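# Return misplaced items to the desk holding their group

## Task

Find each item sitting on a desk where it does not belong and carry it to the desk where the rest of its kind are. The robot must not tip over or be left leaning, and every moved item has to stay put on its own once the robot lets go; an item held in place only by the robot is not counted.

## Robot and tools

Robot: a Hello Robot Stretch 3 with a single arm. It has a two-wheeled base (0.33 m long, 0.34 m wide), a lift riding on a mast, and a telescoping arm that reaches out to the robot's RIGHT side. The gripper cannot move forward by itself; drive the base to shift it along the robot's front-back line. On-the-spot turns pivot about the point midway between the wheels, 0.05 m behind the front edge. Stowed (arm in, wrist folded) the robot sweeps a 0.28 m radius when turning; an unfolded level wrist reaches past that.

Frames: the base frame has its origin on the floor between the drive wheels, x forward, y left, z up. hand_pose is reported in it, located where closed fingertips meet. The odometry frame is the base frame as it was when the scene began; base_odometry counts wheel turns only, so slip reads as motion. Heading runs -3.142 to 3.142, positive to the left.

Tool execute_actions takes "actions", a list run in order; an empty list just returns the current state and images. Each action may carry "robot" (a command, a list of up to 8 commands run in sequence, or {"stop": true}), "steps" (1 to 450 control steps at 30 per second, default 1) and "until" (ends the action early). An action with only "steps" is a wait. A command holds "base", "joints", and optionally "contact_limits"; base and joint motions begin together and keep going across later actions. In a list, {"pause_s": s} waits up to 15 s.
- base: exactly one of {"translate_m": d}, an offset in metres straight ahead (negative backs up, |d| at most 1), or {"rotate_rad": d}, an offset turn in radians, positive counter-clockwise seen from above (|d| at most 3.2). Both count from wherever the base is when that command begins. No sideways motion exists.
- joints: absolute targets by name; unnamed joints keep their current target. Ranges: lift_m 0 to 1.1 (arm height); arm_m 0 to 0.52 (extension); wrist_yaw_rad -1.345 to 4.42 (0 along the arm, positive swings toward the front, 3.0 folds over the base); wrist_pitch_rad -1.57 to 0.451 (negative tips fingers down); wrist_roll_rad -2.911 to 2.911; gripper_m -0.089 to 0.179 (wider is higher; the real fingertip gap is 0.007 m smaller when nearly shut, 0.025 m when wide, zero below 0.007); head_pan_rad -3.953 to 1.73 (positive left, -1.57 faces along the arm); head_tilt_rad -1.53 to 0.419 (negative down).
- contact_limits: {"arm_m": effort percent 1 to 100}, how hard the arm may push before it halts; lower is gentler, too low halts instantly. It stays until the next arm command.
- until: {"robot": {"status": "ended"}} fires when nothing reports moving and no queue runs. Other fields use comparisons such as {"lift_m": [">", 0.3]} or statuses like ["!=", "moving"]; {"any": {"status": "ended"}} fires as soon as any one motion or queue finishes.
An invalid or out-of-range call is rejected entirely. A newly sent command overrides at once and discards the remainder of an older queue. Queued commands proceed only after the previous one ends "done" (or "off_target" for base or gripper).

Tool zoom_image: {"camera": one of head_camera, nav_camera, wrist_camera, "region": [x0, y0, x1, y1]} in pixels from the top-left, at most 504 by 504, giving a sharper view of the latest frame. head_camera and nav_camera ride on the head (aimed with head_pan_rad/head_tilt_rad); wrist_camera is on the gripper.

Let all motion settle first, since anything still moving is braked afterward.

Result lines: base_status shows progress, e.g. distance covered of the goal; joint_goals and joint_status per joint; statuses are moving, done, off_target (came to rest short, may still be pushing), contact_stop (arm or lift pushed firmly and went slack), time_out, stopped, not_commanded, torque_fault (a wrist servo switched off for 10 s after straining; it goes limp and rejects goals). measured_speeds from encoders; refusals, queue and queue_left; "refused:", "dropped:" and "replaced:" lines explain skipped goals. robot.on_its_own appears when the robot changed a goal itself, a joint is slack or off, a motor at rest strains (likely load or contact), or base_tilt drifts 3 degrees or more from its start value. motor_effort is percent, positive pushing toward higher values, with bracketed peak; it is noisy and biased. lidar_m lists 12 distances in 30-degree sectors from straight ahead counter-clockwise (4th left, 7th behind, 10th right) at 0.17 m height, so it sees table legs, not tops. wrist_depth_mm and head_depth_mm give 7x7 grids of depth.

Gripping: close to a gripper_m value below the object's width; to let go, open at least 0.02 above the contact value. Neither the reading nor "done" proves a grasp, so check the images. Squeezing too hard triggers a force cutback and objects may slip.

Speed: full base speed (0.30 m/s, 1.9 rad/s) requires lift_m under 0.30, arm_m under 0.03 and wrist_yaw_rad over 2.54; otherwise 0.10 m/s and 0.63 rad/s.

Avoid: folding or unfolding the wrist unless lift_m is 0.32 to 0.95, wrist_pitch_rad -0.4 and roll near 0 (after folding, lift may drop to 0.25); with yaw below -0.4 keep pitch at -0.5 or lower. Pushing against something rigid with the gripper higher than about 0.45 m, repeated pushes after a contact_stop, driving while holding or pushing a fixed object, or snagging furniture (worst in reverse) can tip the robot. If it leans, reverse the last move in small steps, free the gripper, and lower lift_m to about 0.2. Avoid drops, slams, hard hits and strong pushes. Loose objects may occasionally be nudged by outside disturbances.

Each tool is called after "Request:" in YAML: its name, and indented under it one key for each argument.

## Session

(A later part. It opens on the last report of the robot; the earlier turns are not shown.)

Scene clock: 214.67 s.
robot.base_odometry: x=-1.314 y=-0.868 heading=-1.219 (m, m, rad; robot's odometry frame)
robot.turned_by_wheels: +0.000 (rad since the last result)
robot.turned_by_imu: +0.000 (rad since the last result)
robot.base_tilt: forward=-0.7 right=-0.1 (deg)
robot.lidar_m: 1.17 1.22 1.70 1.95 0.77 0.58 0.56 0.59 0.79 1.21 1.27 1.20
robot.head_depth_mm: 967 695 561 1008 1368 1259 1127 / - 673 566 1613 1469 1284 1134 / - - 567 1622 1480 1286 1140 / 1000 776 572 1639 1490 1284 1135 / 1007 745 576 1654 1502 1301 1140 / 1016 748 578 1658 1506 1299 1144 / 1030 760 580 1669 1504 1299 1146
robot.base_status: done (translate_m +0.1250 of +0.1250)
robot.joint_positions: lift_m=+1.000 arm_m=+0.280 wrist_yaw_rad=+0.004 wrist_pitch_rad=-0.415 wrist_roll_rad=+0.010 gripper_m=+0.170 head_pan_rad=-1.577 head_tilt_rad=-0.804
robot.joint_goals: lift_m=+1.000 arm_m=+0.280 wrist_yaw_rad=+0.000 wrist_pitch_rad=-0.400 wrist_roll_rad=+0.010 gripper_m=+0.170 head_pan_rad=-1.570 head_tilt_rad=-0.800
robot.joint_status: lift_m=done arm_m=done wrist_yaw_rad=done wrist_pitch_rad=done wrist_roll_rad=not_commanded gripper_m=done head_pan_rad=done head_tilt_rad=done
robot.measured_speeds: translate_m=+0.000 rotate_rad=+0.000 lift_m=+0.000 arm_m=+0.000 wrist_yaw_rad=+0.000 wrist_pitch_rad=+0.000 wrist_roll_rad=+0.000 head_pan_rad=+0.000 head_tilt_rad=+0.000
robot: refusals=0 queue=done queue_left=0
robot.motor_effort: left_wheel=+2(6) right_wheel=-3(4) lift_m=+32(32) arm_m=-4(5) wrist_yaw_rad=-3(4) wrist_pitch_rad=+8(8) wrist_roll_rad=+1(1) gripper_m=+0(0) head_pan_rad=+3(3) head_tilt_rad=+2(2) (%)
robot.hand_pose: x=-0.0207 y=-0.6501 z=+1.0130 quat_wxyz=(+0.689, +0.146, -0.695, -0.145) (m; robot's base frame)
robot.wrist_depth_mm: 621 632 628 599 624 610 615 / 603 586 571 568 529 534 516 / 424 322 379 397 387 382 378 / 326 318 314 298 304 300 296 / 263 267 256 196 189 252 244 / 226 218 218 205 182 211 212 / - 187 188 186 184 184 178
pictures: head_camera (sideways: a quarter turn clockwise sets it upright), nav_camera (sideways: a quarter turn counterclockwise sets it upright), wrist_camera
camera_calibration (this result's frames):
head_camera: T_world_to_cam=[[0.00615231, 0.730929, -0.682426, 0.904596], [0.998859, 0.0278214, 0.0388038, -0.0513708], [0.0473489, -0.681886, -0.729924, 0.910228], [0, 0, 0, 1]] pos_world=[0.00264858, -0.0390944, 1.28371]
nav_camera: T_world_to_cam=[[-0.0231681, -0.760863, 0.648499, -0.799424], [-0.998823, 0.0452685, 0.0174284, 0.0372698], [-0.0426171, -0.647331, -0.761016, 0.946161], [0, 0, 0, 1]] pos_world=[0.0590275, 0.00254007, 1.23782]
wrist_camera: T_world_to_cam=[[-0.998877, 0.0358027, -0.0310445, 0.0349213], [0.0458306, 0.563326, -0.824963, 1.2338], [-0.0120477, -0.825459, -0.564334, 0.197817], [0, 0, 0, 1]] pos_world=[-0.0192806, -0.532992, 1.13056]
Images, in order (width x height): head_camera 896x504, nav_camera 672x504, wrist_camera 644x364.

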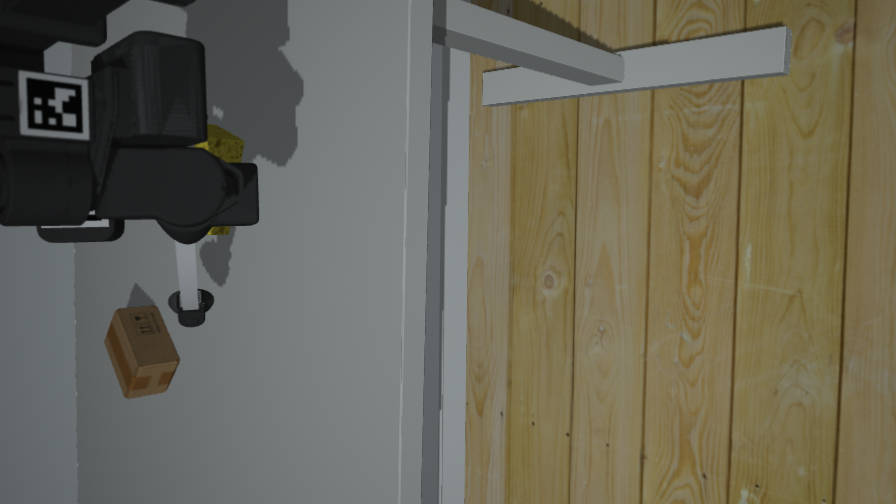

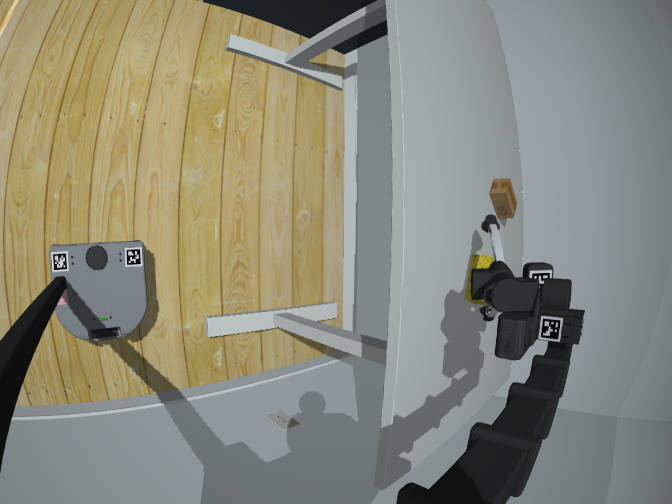

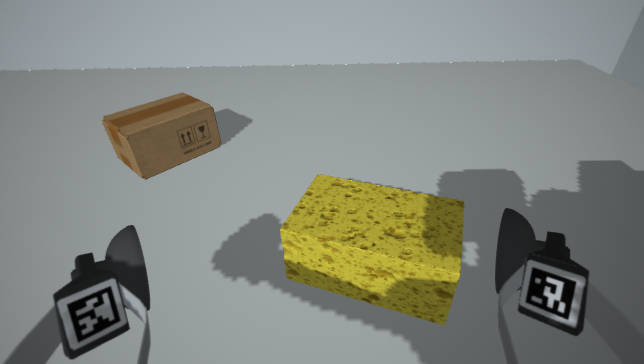

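Request:
execute_actions:
  actions:
    - {"robot":[{"base":{"translate_m":-0.03}},{"joints":{"lift_m":0.955}},{"joints":{"gripper_m":0.03}},{"joints":{"lift_m":1.03}},{"joints":{"arm_m":0.0}}],"steps":450,"until":{"robot":{"status":"ended"}}}

Scene clock: 227.63 s.
robot.base_odometry: x=-1.324 y=-0.839 heading=-1.219 (m, m, rad; robot's odometry frame)
robot.turned_by_wheels: +0.000 (rad since the last result)
robot.turned_by_imu: +0.000 (rad since the last result)
robot.base_tilt: forward=-0.8 right=-0.1 (deg)
robot.lidar_m: 1.20 1.25 1.76 1.85 0.73 0.55 0.53 0.55 0.78 1.21 1.27 1.22
robot.head_depth_mm: 985 - - - - 1255 1125 / 991 - - - - 1236 1125 / 997 806 - - - 1257 1135 / 1001 684 571 1629 1484 1293 1139 / 1004 751 575 1644 1486 1294 1142 / 1020 751 578 1663 1504 1295 1143 / 1029 759 582 1674 1510 1301 1145
robot.base_status: done (translate_m -0.0300 of -0.0300)
robot.joint_positions: lift_m=+1.030 arm_m=+0.000 wrist_yaw_rad=+0.000 wrist_pitch_rad=-0.414 wrist_roll_rad=+0.010 gripper_m=+0.030 head_pan_rad=-1.577 head_tilt_rad=-0.803
robot.joint_goals: lift_m=+1.030 arm_m=+0.000 wrist_yaw_rad=+0.000 wrist_pitch_rad=-0.400 wrist_roll_rad=+0.010 gripper_m=+0.030 head_pan_rad=-1.570 head_tilt_rad=-0.800
robot.joint_status: lift_m=done arm_m=done wrist_yaw_rad=done wrist_pitch_rad=done wrist_roll_rad=not_commanded gripper_m=done head_pan_rad=done head_tilt_rad=done
robot.measured_speeds: translate_m=+0.000 rotate_rad=+0.000 lift_m=+0.000 arm_m=+0.000 wrist_yaw_rad=+0.000 wrist_pitch_rad=+0.000 wrist_roll_rad=+0.000 head_pan_rad=+0.000 head_tilt_rad=+0.000
robot: refusals=0 queue=done queue_left=0
robot.motor_effort: left_wheel=+2(4) right_wheel=-2(9) lift_m=+31(35) arm_m=-3(2) wrist_yaw_rad=+0(3) wrist_pitch_rad=+8(10) wrist_roll_rad=+1(1) gripper_m=+0(85) head_pan_rad=+3(3) head_tilt_rad=+2(2) (%)
robot.hand_pose: x=-0.0215 y=-0.3702 z=+1.0432 quat_wxyz=(+0.689, +0.145, -0.695, -0.146) (m; robot's base frame)
robot.wrist_depth_mm: 875 878 883 892 868 843 661 / 697 676 588 656 635 625 623 / 499 483 473 441 459 447 441 / 379 373 375 362 360 357 348 / 313 306 309 299 304 290 289 / 263 260 265 254 256 245 247 / - - - - - 860 618
pictures: head_camera (sideways: a quarter turn clockwise sets it upright), nav_camera (sideways: a quarter turn counterclockwise sets it upright), wrist_camera
camera_calibration (this result's frames):
head_camera: T_world_to_cam=[[0.00607465, 0.730825, -0.682538, 0.904742], [0.998857, 0.0279326, 0.0387986, -0.051364], [0.04742, -0.681993, -0.72982, 0.910091], [0, 0, 0, 1]] pos_world=[0.00265268, -0.0390975, 1.28372]
nav_camera: T_world_to_cam=[[-0.0230874, -0.760766, 0.648615, -0.799577], [-0.998828, 0.0451659, 0.0174224, 0.0372777], [-0.0425496, -0.647453, -0.760917, 0.946032], [0, 0, 0, 1]] pos_world=[0.0590271, 0.00253582, 1.23782]
wrist_camera: T_world_to_cam=[[-0.998746, 0.0392581, -0.0310709, 0.0263634], [0.0477909, 0.562605, -0.825343, 1.1012], [-0.0149208, -0.825793, -0.563776, 0.445116], [0, 0, 0, 1]] pos_world=[-0.0196556, -0.253003, 1.16063]
Images, in order (width x height): head_camera 896x504, nav_camera 672x504, wrist_camera 644x364.

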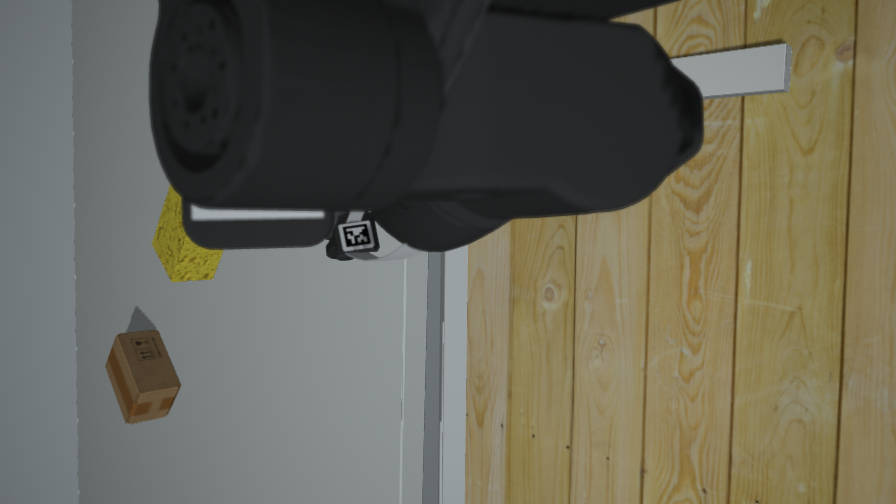

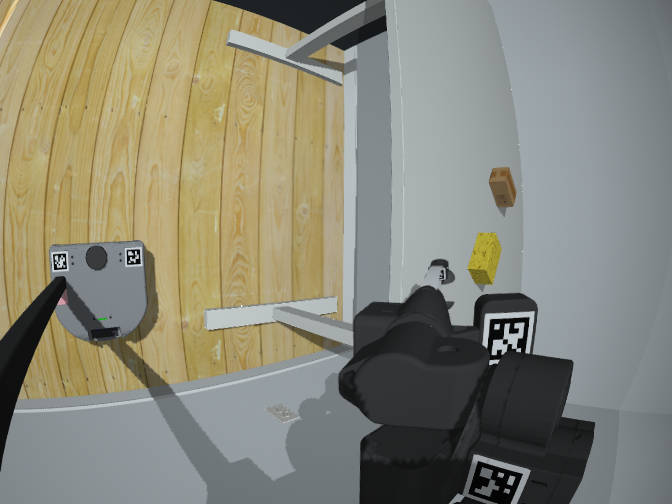

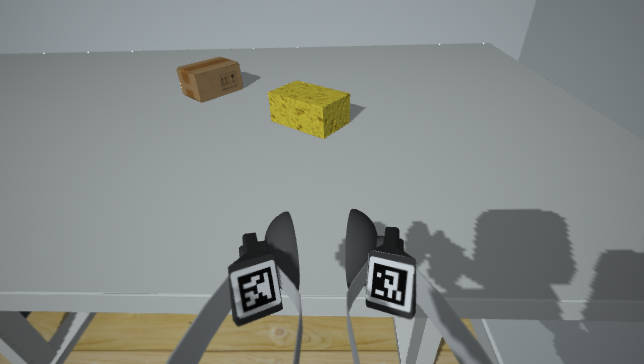

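Request:
execute_actions:
  actions:
    - {"robot":[{"base":{"translate_m":0.03},"joints":{"gripper_m":0.17,"arm_m":0.41}},{"joints":{"lift_m":0.955}}],"steps":450,"until":{"robot":{"status":"ended"}}}

Scene clock: 238.67 s.
robot.base_odometry: x=-1.314 y=-0.868 heading=-1.219 (m, m, rad; robot's odometry frame)
robot.turned_by_wheels: +0.000 (rad since the last result)
robot.turned_by_imu: +0.000 (rad since the last result)
robot.base_tilt: forward=-0.7 right=-0.3 (deg)
robot.lidar_m: 1.16 1.22 1.71 1.96 0.77 0.58 0.56 0.59 0.79 1.21 1.27 1.19
robot.head_depth_mm: - 671 561 1015 1391 1264 1131 / - 701 564 1612 1474 1273 1128 / - 656 568 1637 1490 1284 1130 / 1002 712 571 1632 1496 1295 1133 / 1007 746 576 1635 1513 1296 1141 / 1022 752 579 1654 1510 1300 1142 / 1027 761 584 1672 1513 1305 1147
robot.base_status: done (translate_m +0.0300 of +0.0300)
robot.joint_positions: lift_m=+0.956 arm_m=+0.410 wrist_yaw_rad=+0.000 wrist_pitch_rad=-0.400 wrist_roll_rad=+0.010 gripper_m=+0.170 head_pan_rad=-1.577 head_tilt_rad=-0.803
robot.joint_goals: lift_m=+0.955 arm_m=+0.410 wrist_yaw_rad=+0.000 wrist_pitch_rad=-0.400 wrist_roll_rad=+0.010 gripper_m=+0.170 head_pan_rad=-1.570 head_tilt_rad=-0.800
robot.joint_status: lift_m=done arm_m=done wrist_yaw_rad=done wrist_pitch_rad=done wrist_roll_rad=not_commanded gripper_m=done head_pan_rad=done head_tilt_rad=done
robot.measured_speeds: translate_m=+0.000 rotate_rad=+0.000 lift_m=+0.000 arm_m=+0.000 wrist_yaw_rad=+0.000 wrist_pitch_rad=+0.000 wrist_roll_rad=+0.000 head_pan_rad=+0.000 head_tilt_rad=+0.000
robot: refusals=0 queue=done queue_left=0
robot.motor_effort: left_wheel=+1(6) right_wheel=-3(6) lift_m=+12(33) arm_m=+2(0) wrist_yaw_rad=+0(0) wrist_pitch_rad=+0(8) wrist_roll_rad=+1(1) gripper_m=+0(83) head_pan_rad=+3(3) head_tilt_rad=+2(2) (%)
robot.hand_pose: x=-0.0215 y=-0.7813 z=+0.9723 quat_wxyz=(+0.690, +0.140, -0.696, -0.141) (m; robot's base frame)
robot.wrist_depth_mm: 510 509 514 505 509 495 498 / 487 467 457 454 437 420 409 / 210 239 322 317 307 302 296 / 190 224 247 244 238 236 232 / 195 205 198 195 194 193 191 / 177 169 164 111 115 160 164 / - 143 95 95 95 95 136
pictures: head_camera (sideways: a quarter turn clockwise sets it upright), nav_camera (sideways: a quarter turn counterclockwise sets it upright), wrist_camera
camera_calibration (this result's frames):
head_camera: T_world_to_cam=[[0.00607417, 0.730817, -0.682546, 0.904753], [0.998857, 0.0279336, 0.0387982, -0.0513635], [0.0474204, -0.682001, -0.729812, 0.910081], [0, 0, 0, 1]] pos_world=[0.0026527, -0.0390977, 1.28372]
nav_camera: T_world_to_cam=[[-0.0230869, -0.760759, 0.648624, -0.799588], [-0.998828, 0.0451655, 0.0174219, 0.0372782], [-0.0425493, -0.647461, -0.76091, 0.946022], [0, 0, 0, 1]] pos_world=[0.0590271, 0.00253512, 1.23782]
wrist_camera: T_world_to_cam=[[-0.998746, 0.038818, -0.0316063, 0.0404791], [0.0477809, 0.550992, -0.833142, 1.27254], [-0.0149261, -0.833607, -0.552156, 0.0482131], [0, 0, 0, 1]] pos_world=[-0.0196552, -0.662542, 1.08811]
Images, in order (width x height): head_camera 896x504, nav_camera 672x504, wrist_camera 644x364.

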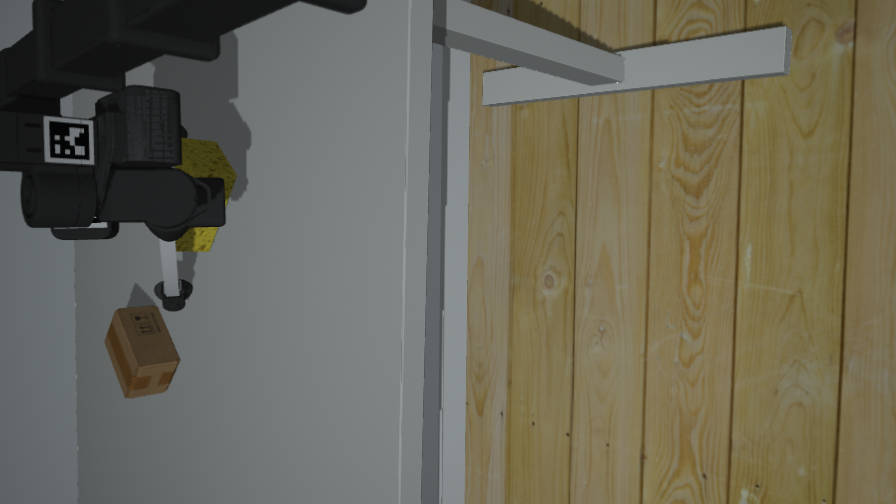

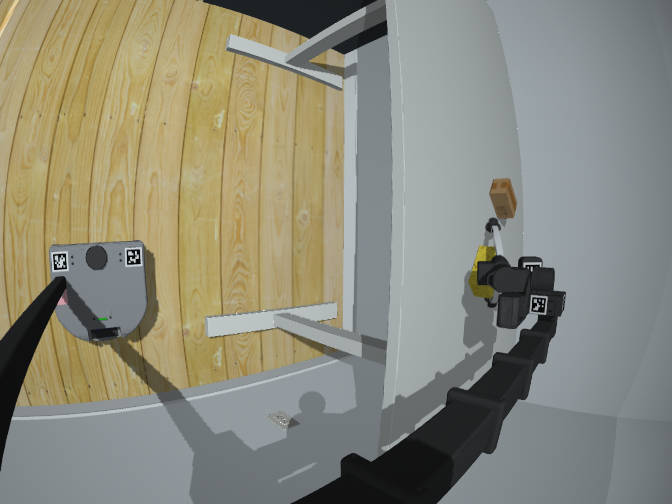

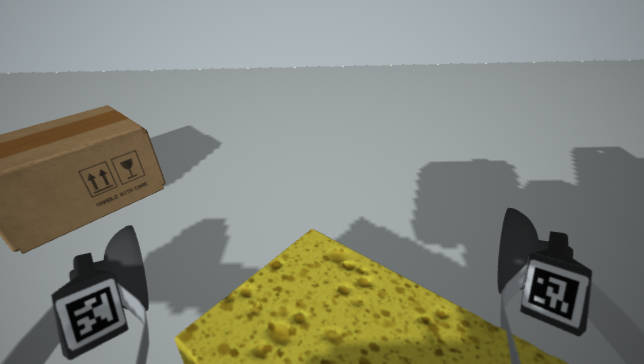

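Request:
execute_actions:
  actions:
    - {"robot":[{"joints":{"lift_m":0.99}},{"joints":{"arm_m":0.36}},{"joints":{"lift_m":0.955}}],"steps":450,"until":{"robot":{"status":"ended"}}}

Scene clock: 245.50 s.
robot.base_odometry: x=-1.314 y=-0.868 heading=-1.219 (m, m, rad; robot's odometry frame)
robot.turned_by_wheels: +0.000 (rad since the last result)
robot.turned_by_imu: +0.000 (rad since the last result)
robot.base_tilt: forward=-0.8 right=-0.1 (deg)
robot.lidar_m: 1.17 1.22 1.71 1.95 0.77 0.58 0.56 0.59 0.79 1.21 1.27 1.20
robot.head_depth_mm: - 695 561 1013 1365 1270 1125 / - 673 565 1607 1455 1274 1130 / - - 566 1647 1491 1288 1134 / 1013 713 569 1645 1498 1296 1134 / 1011 746 574 1642 1492 1293 1137 / 1018 750 581 1681 1505 1308 1147 / 1030 760 583 1687 1517 1307 1144
robot.base_status: done (translate_m +0.0300 of +0.0300)
robot.joint_positions: lift_m=+0.956 arm_m=+0.360 wrist_yaw_rad=+0.000 wrist_pitch_rad=-0.403 wrist_roll_rad=+0.010 gripper_m=+0.170 head_pan_rad=-1.577 head_tilt_rad=-0.803
robot.joint_goals: lift_m=+0.955 arm_m=+0.360 wrist_yaw_rad=+0.000 wrist_pitch_rad=-0.400 wrist_roll_rad=+0.010 gripper_m=+0.170 head_pan_rad=-1.570 head_tilt_rad=-0.800
robot.joint_status: lift_m=done arm_m=done wrist_yaw_rad=done wrist_pitch_rad=done wrist_roll_rad=not_commanded gripper_m=done head_pan_rad=done head_tilt_rad=done
robot.measured_speeds: translate_m=+0.000 rotate_rad=+0.000 lift_m=+0.000 arm_m=+0.000 wrist_yaw_rad=+0.000 wrist_pitch_rad=+0.000 wrist_roll_rad=+0.000 head_pan_rad=+0.000 head_tilt_rad=+0.000
robot: refusals=0 queue=done queue_left=0
robot.motor_effort: left_wheel=+2(2) right_wheel=-3(3) lift_m=+13(32) arm_m=-2(6) wrist_yaw_rad=+0(0) wrist_pitch_rad=+2(7) wrist_roll_rad=+1(1) gripper_m=+0(1) head_pan_rad=+4(3) head_tilt_rad=+1(2) (%)
robot.hand_pose: x=-0.0215 y=-0.7314 z=+0.9717 quat_wxyz=(+0.690, +0.141, -0.696, -0.142) (m; robot's base frame)
robot.wrist_depth_mm: 559 553 558 554 558 545 542 / 480 471 453 448 431 410 413 / 224 243 316 310 303 299 294 / 230 239 244 163 237 233 229 / 204 202 144 132 130 192 189 / 177 169 158 115 111 113 163 / - 143 145 119 97 137 136
pictures: head_camera (sideways: a quarter turn clockwise sets it upright), nav_camera (sideways: a quarter turn counterclockwise sets it upright), wrist_camera
camera_calibration (this result's frames):
head_camera: T_world_to_cam=[[0.00607417, 0.730817, -0.682546, 0.904753], [0.998857, 0.0279336, 0.0387982, -0.0513635], [0.0474204, -0.682001, -0.729812, 0.910081], [0, 0, 0, 1]] pos_world=[0.0026527, -0.0390977, 1.28372]
nav_camera: T_world_to_cam=[[-0.0230869, -0.760759, 0.648624, -0.799588], [-0.998828, 0.0451655, 0.0174219, 0.0372782], [-0.0425493, -0.647461, -0.76091, 0.946022], [0, 0, 0, 1]] pos_world=[0.0590271, 0.00253512, 1.23782]
wrist_camera: T_world_to_cam=[[-0.998746, 0.0389076, -0.0315089, 0.0384929], [0.0477923, 0.553397, -0.831545, 1.2447], [-0.0149165, -0.832008, -0.554563, 0.0930082], [0, 0, 0, 1]] pos_world=[-0.0196554, -0.61293, 1.08782]
Images, in order (width x height): head_camera 896x504, nav_camera 672x504, wrist_camera 644x364.

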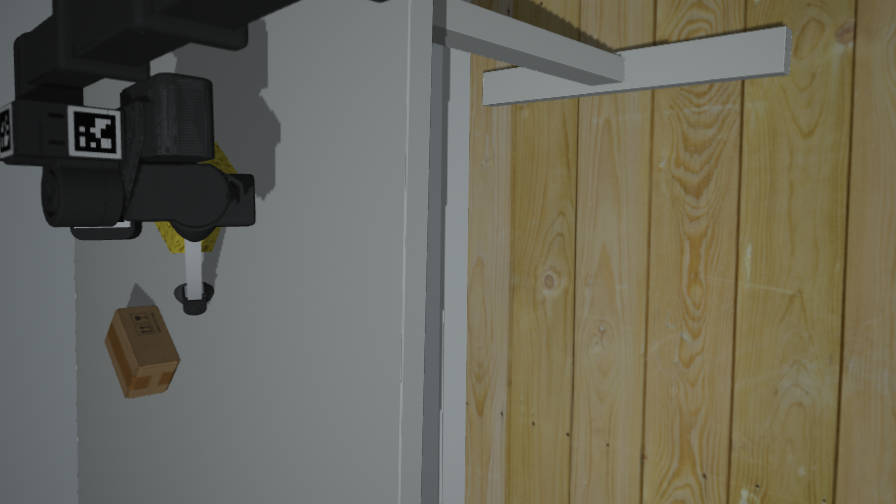

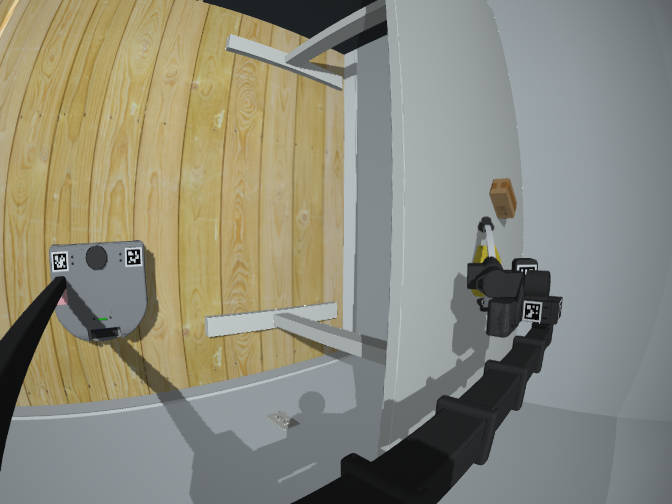

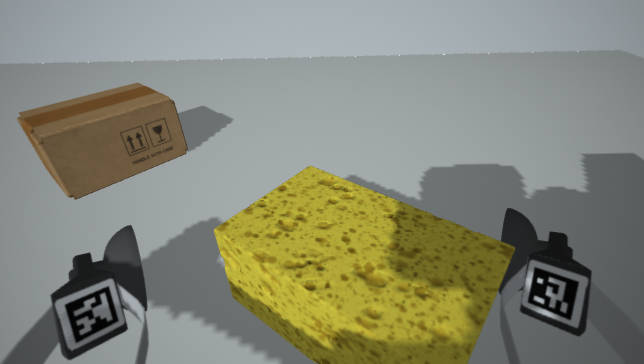

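Request:
execute_actions:
  actions:
    - {"robot":[{"joints":{"gripper_m":0.04}},{"joints":{"lift_m":1.03}}],"steps":300,"until":{"robot":{"status":"ended"}}}

Scene clock: 251.40 s.
robot.base_odometry: x=-1.314 y=-0.868 heading=-1.219 (m, m, rad; robot's odometry frame)
robot.turned_by_wheels: +0.000 (rad since the last result)
robot.turned_by_imu: +0.000 (rad since the last result)
robot.base_tilt: forward=-0.8 right=-0.2 (deg)
robot.lidar_m: 1.17 1.22 1.71 1.96 0.77 0.58 0.56 0.59 0.79 1.21 1.27 1.19
robot.head_depth_mm: 963 722 562 1009 1382 1273 1126 / 900 730 565 1615 1456 1282 1124 / - 705 568 1637 1484 1280 1135 / 1017 715 572 1642 1487 1285 1138 / 1002 750 575 1648 1488 1292 1142 / 1019 749 580 1654 1513 1298 1137 / 1033 756 582 1668 1510 1310 1145
robot.base_status: done (translate_m +0.0300 of +0.0300)
robot.joint_positions: lift_m=+1.030 arm_m=+0.360 wrist_yaw_rad=-0.004 wrist_pitch_rad=-0.415 wrist_roll_rad=+0.009 gripper_m=+0.041 head_pan_rad=-1.577 head_tilt_rad=-0.803
robot.joint_goals: lift_m=+1.030 arm_m=+0.360 wrist_yaw_rad=+0.000 wrist_pitch_rad=-0.400 wrist_roll_rad=+0.009 gripper_m=+0.040 head_pan_rad=-1.570 head_tilt_rad=-0.800
robot.joint_status: lift_m=done arm_m=done wrist_yaw_rad=done wrist_pitch_rad=done wrist_roll_rad=not_commanded gripper_m=done head_pan_rad=done head_tilt_rad=done
robot.measured_speeds: translate_m=+0.000 rotate_rad=+0.000 lift_m=+0.000 arm_m=+0.000 wrist_yaw_rad=+0.000 wrist_pitch_rad=+0.000 wrist_roll_rad=+0.000 head_pan_rad=+0.000 head_tilt_rad=+0.000
robot: refusals=0 queue=done queue_left=0
robot.motor_effort: left_wheel=+1(2) right_wheel=-2(1) lift_m=+31(34) arm_m=-2(2) wrist_yaw_rad=+4(4) wrist_pitch_rad=+8(10) wrist_roll_rad=+2(2) gripper_m=-11(85) head_pan_rad=+3(3) head_tilt_rad=+2(2) (%)
robot.hand_pose: x=-0.0224 y=-0.7299 z=+1.0430 quat_wxyz=(+0.689, +0.144, -0.695, -0.148) (m; robot's base frame)
robot.wrist_depth_mm: 554 560 548 546 549 545 550 / 619 593 591 585 597 600 586 / 480 483 473 465 455 440 442 / 377 284 303 172 356 353 344 / 296 278 150 137 146 289 285 / 257 257 118 122 134 247 241 / 222 222 215 138 210 214 212
pictures: head_camera (sideways: a quarter turn clockwise sets it upright), nav_camera (sideways: a quarter turn counterclockwise sets it upright), wrist_camera
camera_calibration (this result's frames):
head_camera: T_world_to_cam=[[0.00607408, 0.730817, -0.682546, 0.904753], [0.998857, 0.0279337, 0.0387982, -0.0513635], [0.0474205, -0.682001, -0.729812, 0.910081], [0, 0, 0, 1]] pos_world=[0.00265271, -0.0390977, 1.28372]
nav_camera: T_world_to_cam=[[-0.0230868, -0.760759, 0.648624, -0.799588], [-0.998828, 0.0451654, 0.0174219, 0.0372782], [-0.0425492, -0.647461, -0.76091, 0.946022], [0, 0, 0, 1]] pos_world=[0.0590271, 0.00253512, 1.23782]
wrist_camera: T_world_to_cam=[[-0.99862, 0.0428975, -0.0302821, 0.0414283], [0.0491999, 0.56292, -0.825046, 1.30347], [-0.018346, -0.825397, -0.564254, 0.148664], [0, 0, 0, 1]] pos_world=[-0.0200322, -0.612822, 1.16057]
Images, in order (width x height): head_camera 896x504, nav_camera 672x504, wrist_camera 644x364.

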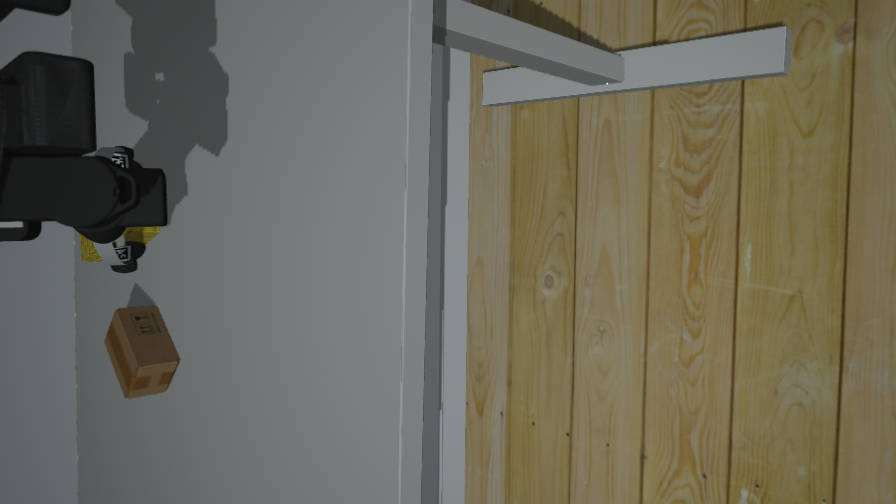

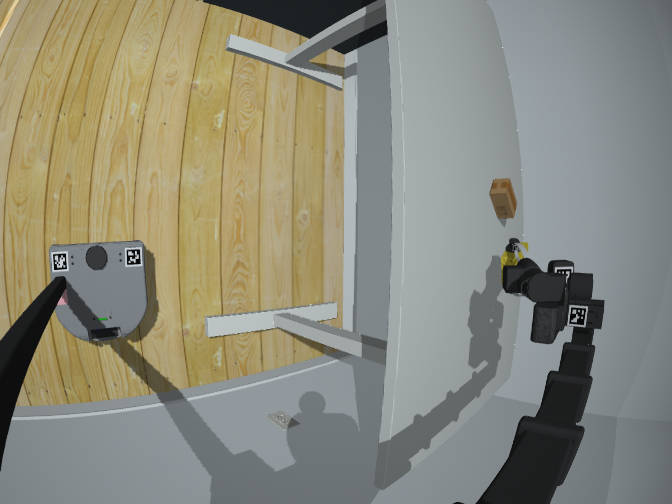

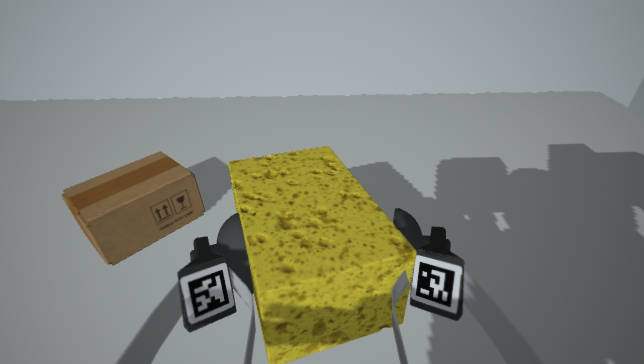

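Request:
execute_actions:
  actions:
    - {"robot":[{"joints":{"gripper_m":0.0,"arm_m":0.0,"head_pan_rad":-1.57,"head_tilt_rad":-0.3}},{"base":{"rotate_rad":1.57}},{"base":{"translate_m":0.8}}],"steps":450,"until":{"robot":{"status":"ended"}}}
    - {"steps":200,"until":{"robot":{"status":"ended"}}}

Scene clock: 273.80 s.
robot.base_odometry: x=-0.563 y=-0.593 heading=+0.351 (m, m, rad; robot's odometry frame)
robot.turned_by_wheels: +1.570 (rad since the last result)
robot.turned_by_imu: +1.598 (rad since the last result)
robot.base_tilt: forward=-0.7 right=-0.1 (deg)
robot.lidar_m: 1.72 0.72 0.54 0.53 0.55 0.78 1.56 1.63 1.23 1.20 1.26 1.77
robot.head_depth_mm: 1000 1060 1113 1182 1258 - - / 1013 1070 1132 1204 1268 - - / 1022 1082 1135 1202 1265 - - / 1022 1087 1143 1214 1289 413 1449 / 1035 1085 1154 1228 1308 1396 1458 / 1043 1099 1168 1243 1317 1417 1477 / 1047 1109 1171 1250 1324 1427 1491
robot.base_status: done (translate_m +0.8000 of +0.8000)
robot.joint_positions: lift_m=+1.030 arm_m=+0.000 wrist_yaw_rad=-0.002 wrist_pitch_rad=-0.415 wrist_roll_rad=+0.009 gripper_m=+0.007 head_pan_rad=-1.577 head_tilt_rad=-0.310
robot.joint_goals: lift_m=+1.030 arm_m=+0.000 wrist_yaw_rad=+0.000 wrist_pitch_rad=-0.400 wrist_roll_rad=+0.009 gripper_m=+0.006 head_pan_rad=-1.570 head_tilt_rad=-0.300
robot.joint_status: lift_m=done arm_m=done wrist_yaw_rad=done wrist_pitch_rad=done wrist_roll_rad=not_commanded gripper_m=done head_pan_rad=done head_tilt_rad=done
robot.measured_speeds: translate_m=+0.000 rotate_rad=+0.000 lift_m=+0.000 arm_m=+0.000 wrist_yaw_rad=+0.000 wrist_pitch_rad=+0.000 wrist_roll_rad=+0.000 head_pan_rad=+0.000 head_tilt_rad=+0.000
robot: refusals=0 queue=done queue_left=0
robot.on_its_own: gripper_m is held at +0.006, not at your +0.000, by its stall guard, which is not easing now
robot.motor_effort: left_wheel=-2(5) right_wheel=+1(6) lift_m=+32(33) arm_m=-3(1) wrist_yaw_rad=+3(4) wrist_pitch_rad=+8(9) wrist_roll_rad=+2(2) gripper_m=-20(96) head_pan_rad=+3(5) head_tilt_rad=+5(28) (%)
robot.hand_pose: x=-0.0220 y=-0.3700 z=+1.0429 quat_wxyz=(+0.689, +0.144, -0.695, -0.148) (m; robot's base frame)
robot.wrist_depth_mm: 903 892 892 856 851 861 846 / - 935 960 967 936 926 942 / - - - - - - - / - - - 172 - - - / - - - 137 149 - - / - - 118 122 132 - - / - - - 138 - - -
pictures: head_camera (sideways: a quarter turn clockwise sets it upright), nav_camera (sideways: a quarter turn counterclockwise sets it upright), wrist_camera
camera_calibration (this result's frames):
head_camera: T_world_to_cam=[[0.00355439, 0.320092, -0.94738, 1.25009], [0.998935, 0.0424361, 0.0180857, -0.0244172], [0.0459922, -0.946436, -0.3196, 0.376384], [0, 0, 0, 1]] pos_world=[0.0026372, -0.0428834, 1.30504]
nav_camera: T_world_to_cam=[[-0.0206349, -0.362524, 0.931746, -1.16871], [-0.998814, 0.0485759, -0.00322028, 0.0641474], [-0.044093, -0.930708, -0.363097, 0.428491], [0, 0, 0, 1]] pos_world=[0.0588485, -0.0280031, 1.24474]
wrist_camera: T_world_to_cam=[[-0.998685, 0.0413956, -0.0302533, 0.02574], [0.0483402, 0.563514, -0.824691, 1.10058], [-0.0170904, -0.825069, -0.564774, 0.446338], [0, 0, 0, 1]] pos_world=[-0.019868, -0.252998, 1.1605]
Images, in order (width x height): head_camera 896x504, nav_camera 672x504, wrist_camera 644x364.

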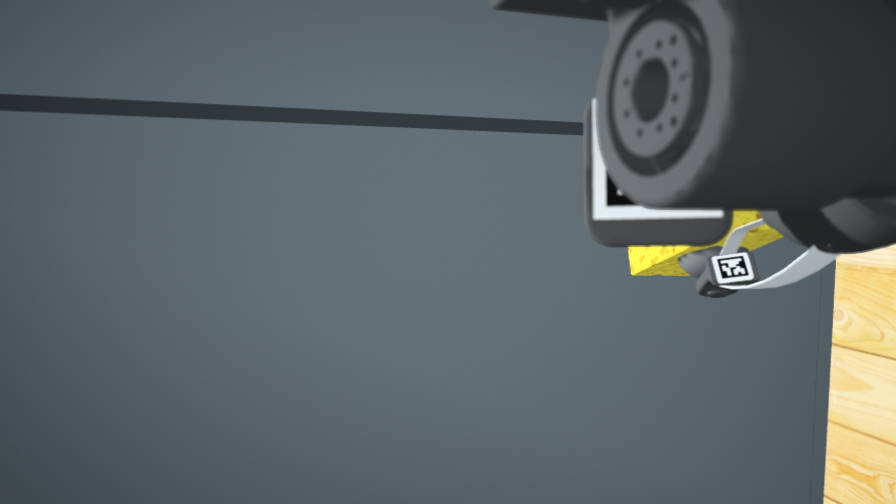

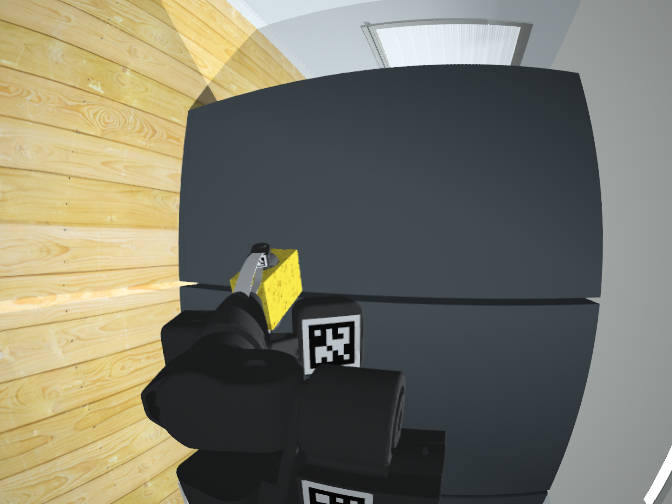

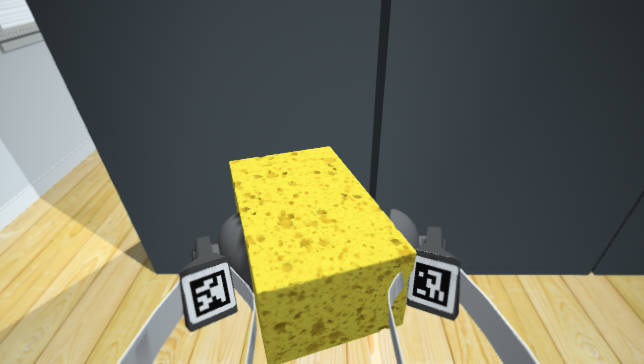

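Request:
execute_actions:
  actions: []

Scene clock: 293.70 s.
robot.base_odometry: x=-0.563 y=-0.593 heading=+0.351 (m, m, rad; robot's odometry frame)
robot.turned_by_wheels: +0.000 (rad since the last result)
robot.turned_by_imu: +0.000 (rad since the last result)
robot.base_tilt: forward=-0.8 right=-0.2 (deg)
robot.lidar_m: 1.72 0.72 0.54 0.53 0.55 0.78 1.56 1.63 1.23 1.20 1.26 1.77
robot.head_depth_mm: 1002 1060 1119 1186 1256 - - / 1022 1073 1135 1202 1263 - - / 1017 1081 1140 1204 1266 - - / 1032 1084 1147 1219 1278 413 1447 / 1033 1082 1153 1233 1301 1404 1465 / 1036 1102 1164 1232 1322 1410 1480 / 1051 1100 1170 1251 1334 1428 1481
robot.base_status: done (translate_m +0.8000 of +0.8000)
robot.joint_positions: lift_m=+1.030 arm_m=+0.000 wrist_yaw_rad=-0.002 wrist_pitch_rad=-0.415 wrist_roll_rad=+0.009 gripper_m=+0.007 head_pan_rad=-1.577 head_tilt_rad=-0.310
robot.joint_goals: lift_m=+1.030 arm_m=+0.000 wrist_yaw_rad=+0.000 wrist_pitch_rad=-0.400 wrist_roll_rad=+0.009 gripper_m=+0.006 head_pan_rad=-1.570 head_tilt_rad=-0.300
robot.joint_status: lift_m=done arm_m=done wrist_yaw_rad=done wrist_pitch_rad=done wrist_roll_rad=not_commanded gripper_m=done head_pan_rad=done head_tilt_rad=done
robot.measured_speeds: translate_m=+0.000 rotate_rad=+0.000 lift_m=+0.000 arm_m=+0.000 wrist_yaw_rad=+0.000 wrist_pitch_rad=+0.000 wrist_roll_rad=+0.000 head_pan_rad=+0.000 head_tilt_rad=+0.000
robot: refusals=0 queue=done queue_left=0
robot.on_its_own: gripper_m is held at +0.006, not at your +0.000, by its stall guard, which is not easing now
robot.motor_effort: left_wheel=-1(2) right_wheel=+1(1) lift_m=+31(32) arm_m=-4(4) wrist_yaw_rad=+2(2) wrist_pitch_rad=+8(8) wrist_roll_rad=+2(1) gripper_m=-21(21) head_pan_rad=+3(3) head_tilt_rad=+5(4) (%)
robot.hand_pose: x=-0.0220 y=-0.3700 z=+1.0429 quat_wxyz=(+0.689, +0.144, -0.695, -0.148) (m; robot's base frame)
robot.wrist_depth_mm: 901 884 884 860 857 860 851 / - 955 941 952 956 935 921 / - - - - - - - / - - - 172 - - - / - - - 138 149 - - / - - 118 123 132 - - / - - - 138 - - -
pictures: head_camera (sideways: a quarter turn clockwise sets it upright), nav_camera (sideways: a quarter turn counterclockwise sets it upright), wrist_camera
camera_calibration (this result's frames):
head_camera: T_world_to_cam=[[0.00355431, 0.320092, -0.94738, 1.25009], [0.998935, 0.0424363, 0.0180857, -0.0244172], [0.0459924, -0.946436, -0.3196, 0.376384], [0, 0, 0, 1]] pos_world=[0.00263721, -0.0428834, 1.30504]
nav_camera: T_world_to_cam=[[-0.0206348, -0.362524, 0.931746, -1.16871], [-0.998814, 0.0485757, -0.00322028, 0.0641474], [-0.0440928, -0.930708, -0.363097, 0.428491], [0, 0, 0, 1]] pos_world=[0.0588485, -0.0280031, 1.24474]
wrist_camera: T_world_to_cam=[[-0.998685, 0.0413957, -0.0302532, 0.02574], [0.0483402, 0.563514, -0.824691, 1.10058], [-0.0170905, -0.825069, -0.564774, 0.446338], [0, 0, 0, 1]] pos_world=[-0.019868, -0.252998, 1.1605]
Images, in order (width x height): head_camera 896x504, nav_camera 672x504, wrist_camera 644x364.

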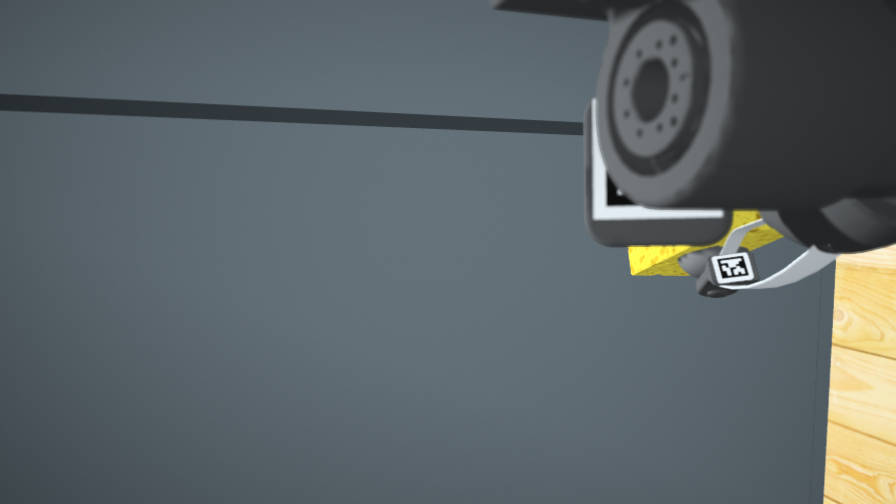

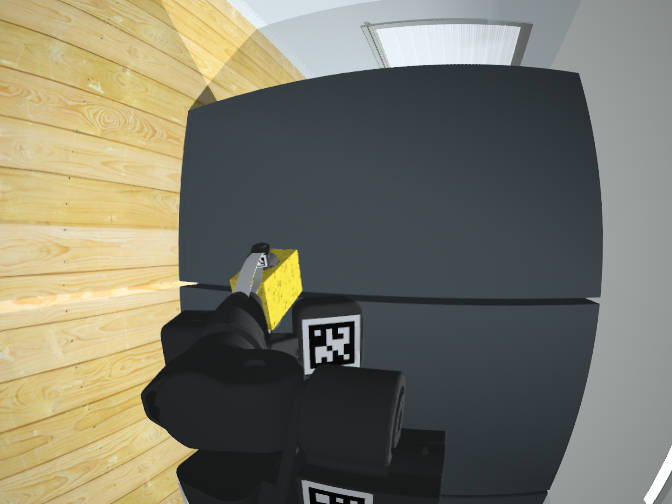

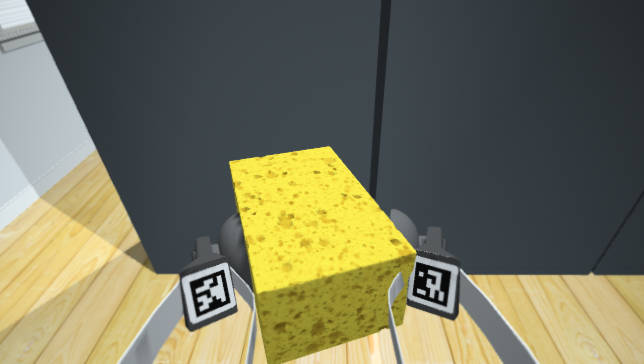

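Request:
execute_actions:
  actions:
    - {"robot":{"base":{"translate_m":0.9},"joints":{"head_pan_rad":-0.8,"head_tilt_rad":-0.2}},"steps":450,"until":{"robot":{"status":"ended"}}}

Scene clock: 306.80 s.
robot.base_odometry: x=+0.282 y=-0.283 heading=+0.351 (m, m, rad; robot's odometry frame)
robot.turned_by_wheels: +0.000 (rad since the last result)
robot.turned_by_imu: +0.000 (rad since the last result)
robot.base_tilt: forward=-0.7 right=-0.1 (deg)
robot.lidar_m: 0.82 0.66 0.50 0.49 0.51 0.72 2.29 1.69 1.27 1.25 1.15 0.85
robot.head_depth_mm: 1344 1412 1485 1545 1651 1766 1662 / 1198 1252 1314 1376 1433 1504 1542 / 1079 1126 1171 1211 1277 1337 1411 / 945 983 1026 1059 1105 1159 1203 / 888 914 944 981 1012 1062 1098 / 820 848 871 902 935 966 1001 / 763 784 810 835 857 883 916
robot.base_status: done (translate_m +0.9000 of +0.9000)
robot.joint_positions: lift_m=+1.030 arm_m=+0.000 wrist_yaw_rad=-0.002 wrist_pitch_rad=-0.415 wrist_roll_rad=+0.009 gripper_m=+0.007 head_pan_rad=-0.807 head_tilt_rad=-0.211
robot.joint_goals: lift_m=+1.030 arm_m=+0.000 wrist_yaw_rad=+0.000 wrist_pitch_rad=-0.400 wrist_roll_rad=+0.009 gripper_m=+0.006 head_pan_rad=-0.800 head_tilt_rad=-0.200
robot.joint_status: lift_m=done arm_m=done wrist_yaw_rad=done wrist_pitch_rad=done wrist_roll_rad=not_commanded gripper_m=done head_pan_rad=done head_tilt_rad=done
robot.measured_speeds: translate_m=+0.000 rotate_rad=+0.000 lift_m=+0.000 arm_m=+0.000 wrist_yaw_rad=+0.000 wrist_pitch_rad=+0.000 wrist_roll_rad=+0.000 head_pan_rad=+0.000 head_tilt_rad=+0.000
robot: refusals=0 queue=done queue_left=0
robot.on_its_own: gripper_m is held at +0.006, not at your +0.000, by its stall guard, which is not easing now
robot.motor_effort: left_wheel=-2(3) right_wheel=+1(7) lift_m=+32(32) arm_m=-3(4) wrist_yaw_rad=+3(2) wrist_pitch_rad=+8(8) wrist_roll_rad=+2(1) gripper_m=-20(20) head_pan_rad=+3(40) head_tilt_rad=+5(14) (%)
robot.hand_pose: x=-0.0220 y=-0.3700 z=+1.0429 quat_wxyz=(+0.689, +0.144, -0.695, -0.148) (m; robot's base frame)
robot.wrist_depth_mm: 994 - - - 921 886 879 / 970 - - - 980 953 974 / 975 - - - - - - / 989 - - 171 - - - / 960 - - 137 149 - - / 964 - 118 122 132 - - / 956 - - 138 - - -
pictures: head_camera (sideways: a quarter turn clockwise sets it upright), nav_camera (sideways: a quarter turn counterclockwise sets it upright), wrist_camera
camera_calibration (this result's frames):
head_camera: T_world_to_cam=[[-0.154702, 0.164032, -0.974249, 1.28616], [0.686938, 0.726595, 0.0132558, -0.016228], [0.710058, -0.667198, -0.225086, 0.24932], [0, 0, 0, 1]] pos_world=[0.0330863, -0.032834, 1.30937]
nav_camera: T_world_to_cam=[[0.172875, -0.207356, 0.96287, -1.21054], [-0.750877, -0.6604, -0.00740498, 0.0680836], [0.637415, -0.721717, -0.269865, 0.302997], [0, 0, 0, 1]] pos_world=[0.0672584, 0.0126293, 1.24786]
wrist_camera: T_world_to_cam=[[-0.998685, 0.0413957, -0.0302532, 0.02574], [0.0483402, 0.563514, -0.824691, 1.10058], [-0.0170905, -0.825069, -0.564774, 0.446338], [0, 0, 0, 1]] pos_world=[-0.019868, -0.252998, 1.1605]
Images, in order (width x height): head_camera 896x504, nav_camera 672x504, wrist_camera 644x364.

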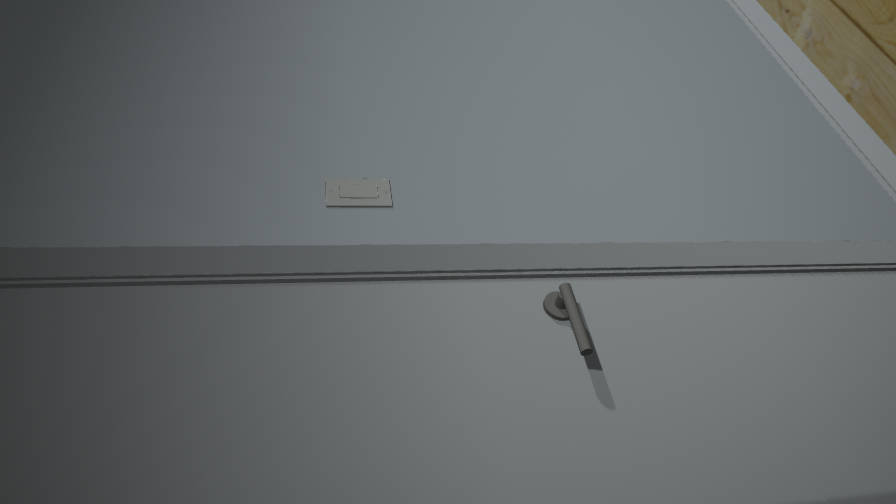

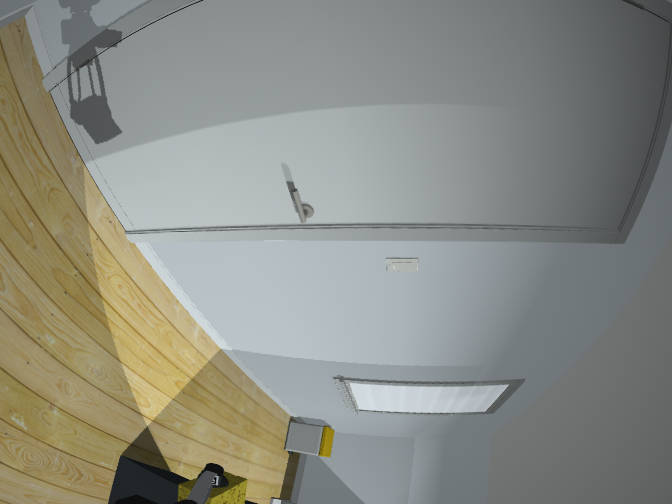

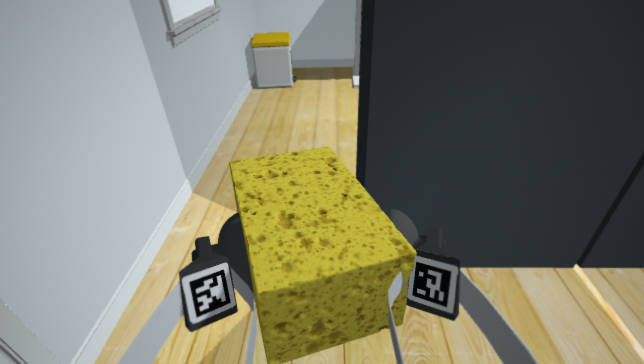

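Request:
execute_actions:
  actions:
    - {"robot":[{"base":{"translate_m":0.42}},{"base":{"rotate_rad":-1.57},"joints":{"head_pan_rad":0,"head_tilt_rad":-0.2}}],"steps":450,"until":{"robot":{"status":"ended"}}}

Scene clock: 318.53 s.
robot.base_odometry: x=+0.677 y=-0.139 heading=-1.219 (m, m, rad; robot's odometry frame)
robot.turned_by_wheels: -1.570 (rad since the last result)
robot.turned_by_imu: -1.597 (rad since the last result)
robot.base_tilt: forward=-0.8 right=-0.1 (deg)
robot.lidar_m: 1.47 0.56 0.42 0.40 0.41 0.48 0.47 0.49 0.69 2.08 1.73 1.37
robot.head_depth_mm: 3104 3969 - - 3197 2096 1662 / 3057 3940 - - 3212 2183 1673 / 3020 3853 - - 3218 2184 1671 / 3096 - - - 3233 2184 1661 / 2436 2440 2484 2428 2491 2116 1668 / 1511 1513 1513 1526 1525 1525 1520 / 1093 1091 1096 1095 1096 1100 1090
robot.base_status: done (rotate_rad -1.5699 of -1.5700)
robot.joint_positions: lift_m=+1.030 arm_m=+0.000 wrist_yaw_rad=-0.002 wrist_pitch_rad=-0.415 wrist_roll_rad=+0.009 gripper_m=+0.007 head_pan_rad=-0.007 head_tilt_rad=-0.211
robot.joint_goals: lift_m=+1.030 arm_m=+0.000 wrist_yaw_rad=+0.000 wrist_pitch_rad=-0.400 wrist_roll_rad=+0.009 gripper_m=+0.006 head_pan_rad=+0.000 head_tilt_rad=-0.200
robot.joint_status: lift_m=done arm_m=done wrist_yaw_rad=done wrist_pitch_rad=done wrist_roll_rad=not_commanded gripper_m=done head_pan_rad=done head_tilt_rad=done
robot.measured_speeds: translate_m=+0.000 rotate_rad=+0.000 lift_m=+0.000 arm_m=+0.000 wrist_yaw_rad=+0.000 wrist_pitch_rad=+0.000 wrist_roll_rad=+0.000 head_pan_rad=+0.000 head_tilt_rad=+0.000
robot: refusals=0 queue=done queue_left=0
robot.on_its_own: gripper_m is held at +0.006, not at your +0.000, by its stall guard, which is not easing now
robot.motor_effort: left_wheel=+2(7) right_wheel=-4(7) lift_m=+32(32) arm_m=-4(4) wrist_yaw_rad=+3(2) wrist_pitch_rad=+9(8) wrist_roll_rad=+1(1) gripper_m=-21(21) head_pan_rad=+3(45) head_tilt_rad=+5(5) (%)
robot.hand_pose: x=-0.0220 y=-0.3700 z=+1.0429 quat_wxyz=(+0.689, +0.144, -0.695, -0.148) (m; robot's base frame)
robot.wrist_depth_mm: - - - - - 856 566 / - - - - - 860 576 / - - - - - 879 572 / - - - 172 - 873 571 / - - - 138 149 864 578 / - - 118 122 132 842 575 / - - - 138 - 842 571
pictures: head_camera (sideways: a quarter turn clockwise sets it upright), nav_camera (sideways: a quarter turn counterclockwise sets it upright), wrist_camera
camera_calibration (this result's frames):
head_camera: T_world_to_cam=[[-0.225361, 0.00328978, -0.97427, 1.28661], [-0.0427036, 0.999, 0.0132512, -0.0117711], [0.973339, 0.0445911, -0.224995, 0.247596], [0, 0, 0, 1]] pos_world=[0.0484547, -0.00351392, 1.30937]
nav_camera: T_world_to_cam=[[0.269102, -0.020434, 0.962895, -1.21116], [-0.049329, -0.998755, -0.00740892, 0.0638093], [0.961847, -0.0455049, -0.269775, 0.300901], [0, 0, 0, 1]] pos_world=[0.0396511, 0.0526736, 1.24786]
wrist_camera: T_world_to_cam=[[-0.998685, 0.0413972, -0.0302572, 0.0257446], [0.0483443, 0.563514, -0.824691, 1.10058], [-0.0170896, -0.825069, -0.564774, 0.446341], [0, 0, 0, 1]] pos_world=[-0.0198682, -0.252995, 1.1605]
Images, in order (width x height): head_camera 896x504, nav_camera 672x504, wrist_camera 644x364.

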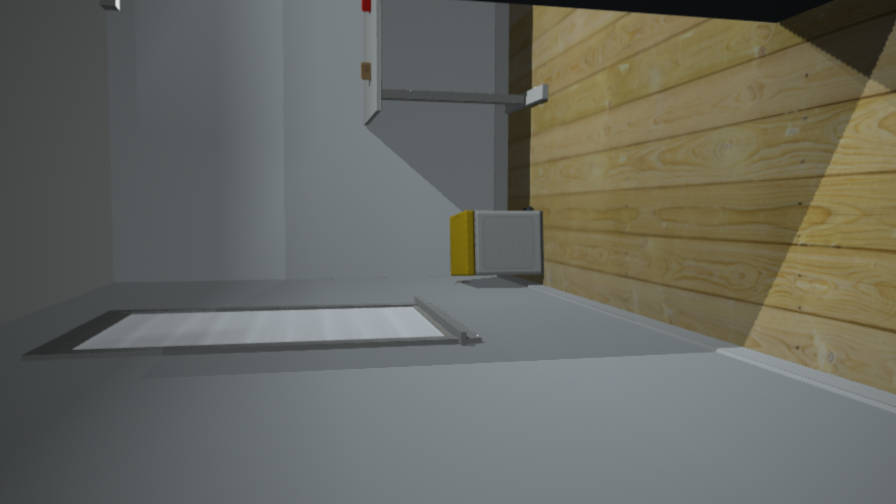

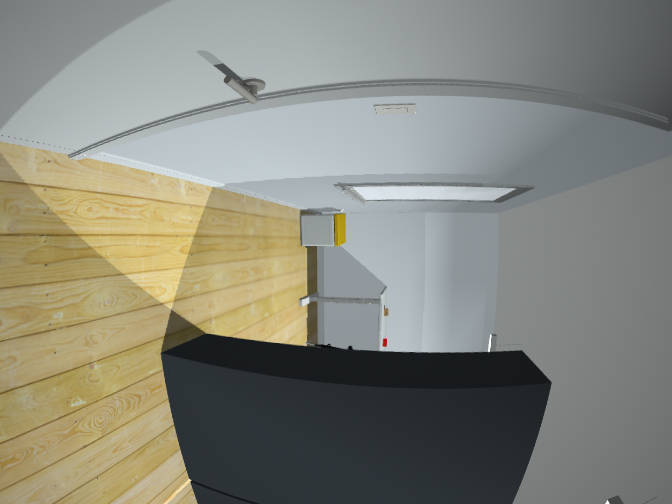

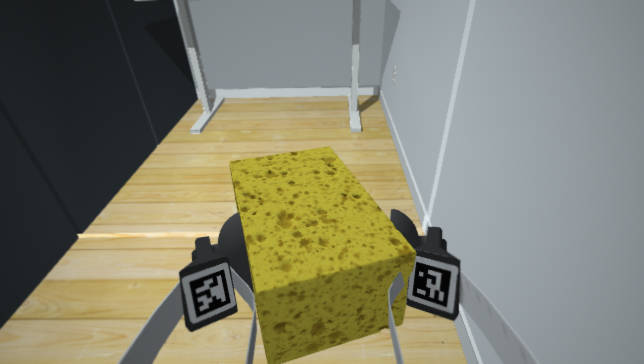

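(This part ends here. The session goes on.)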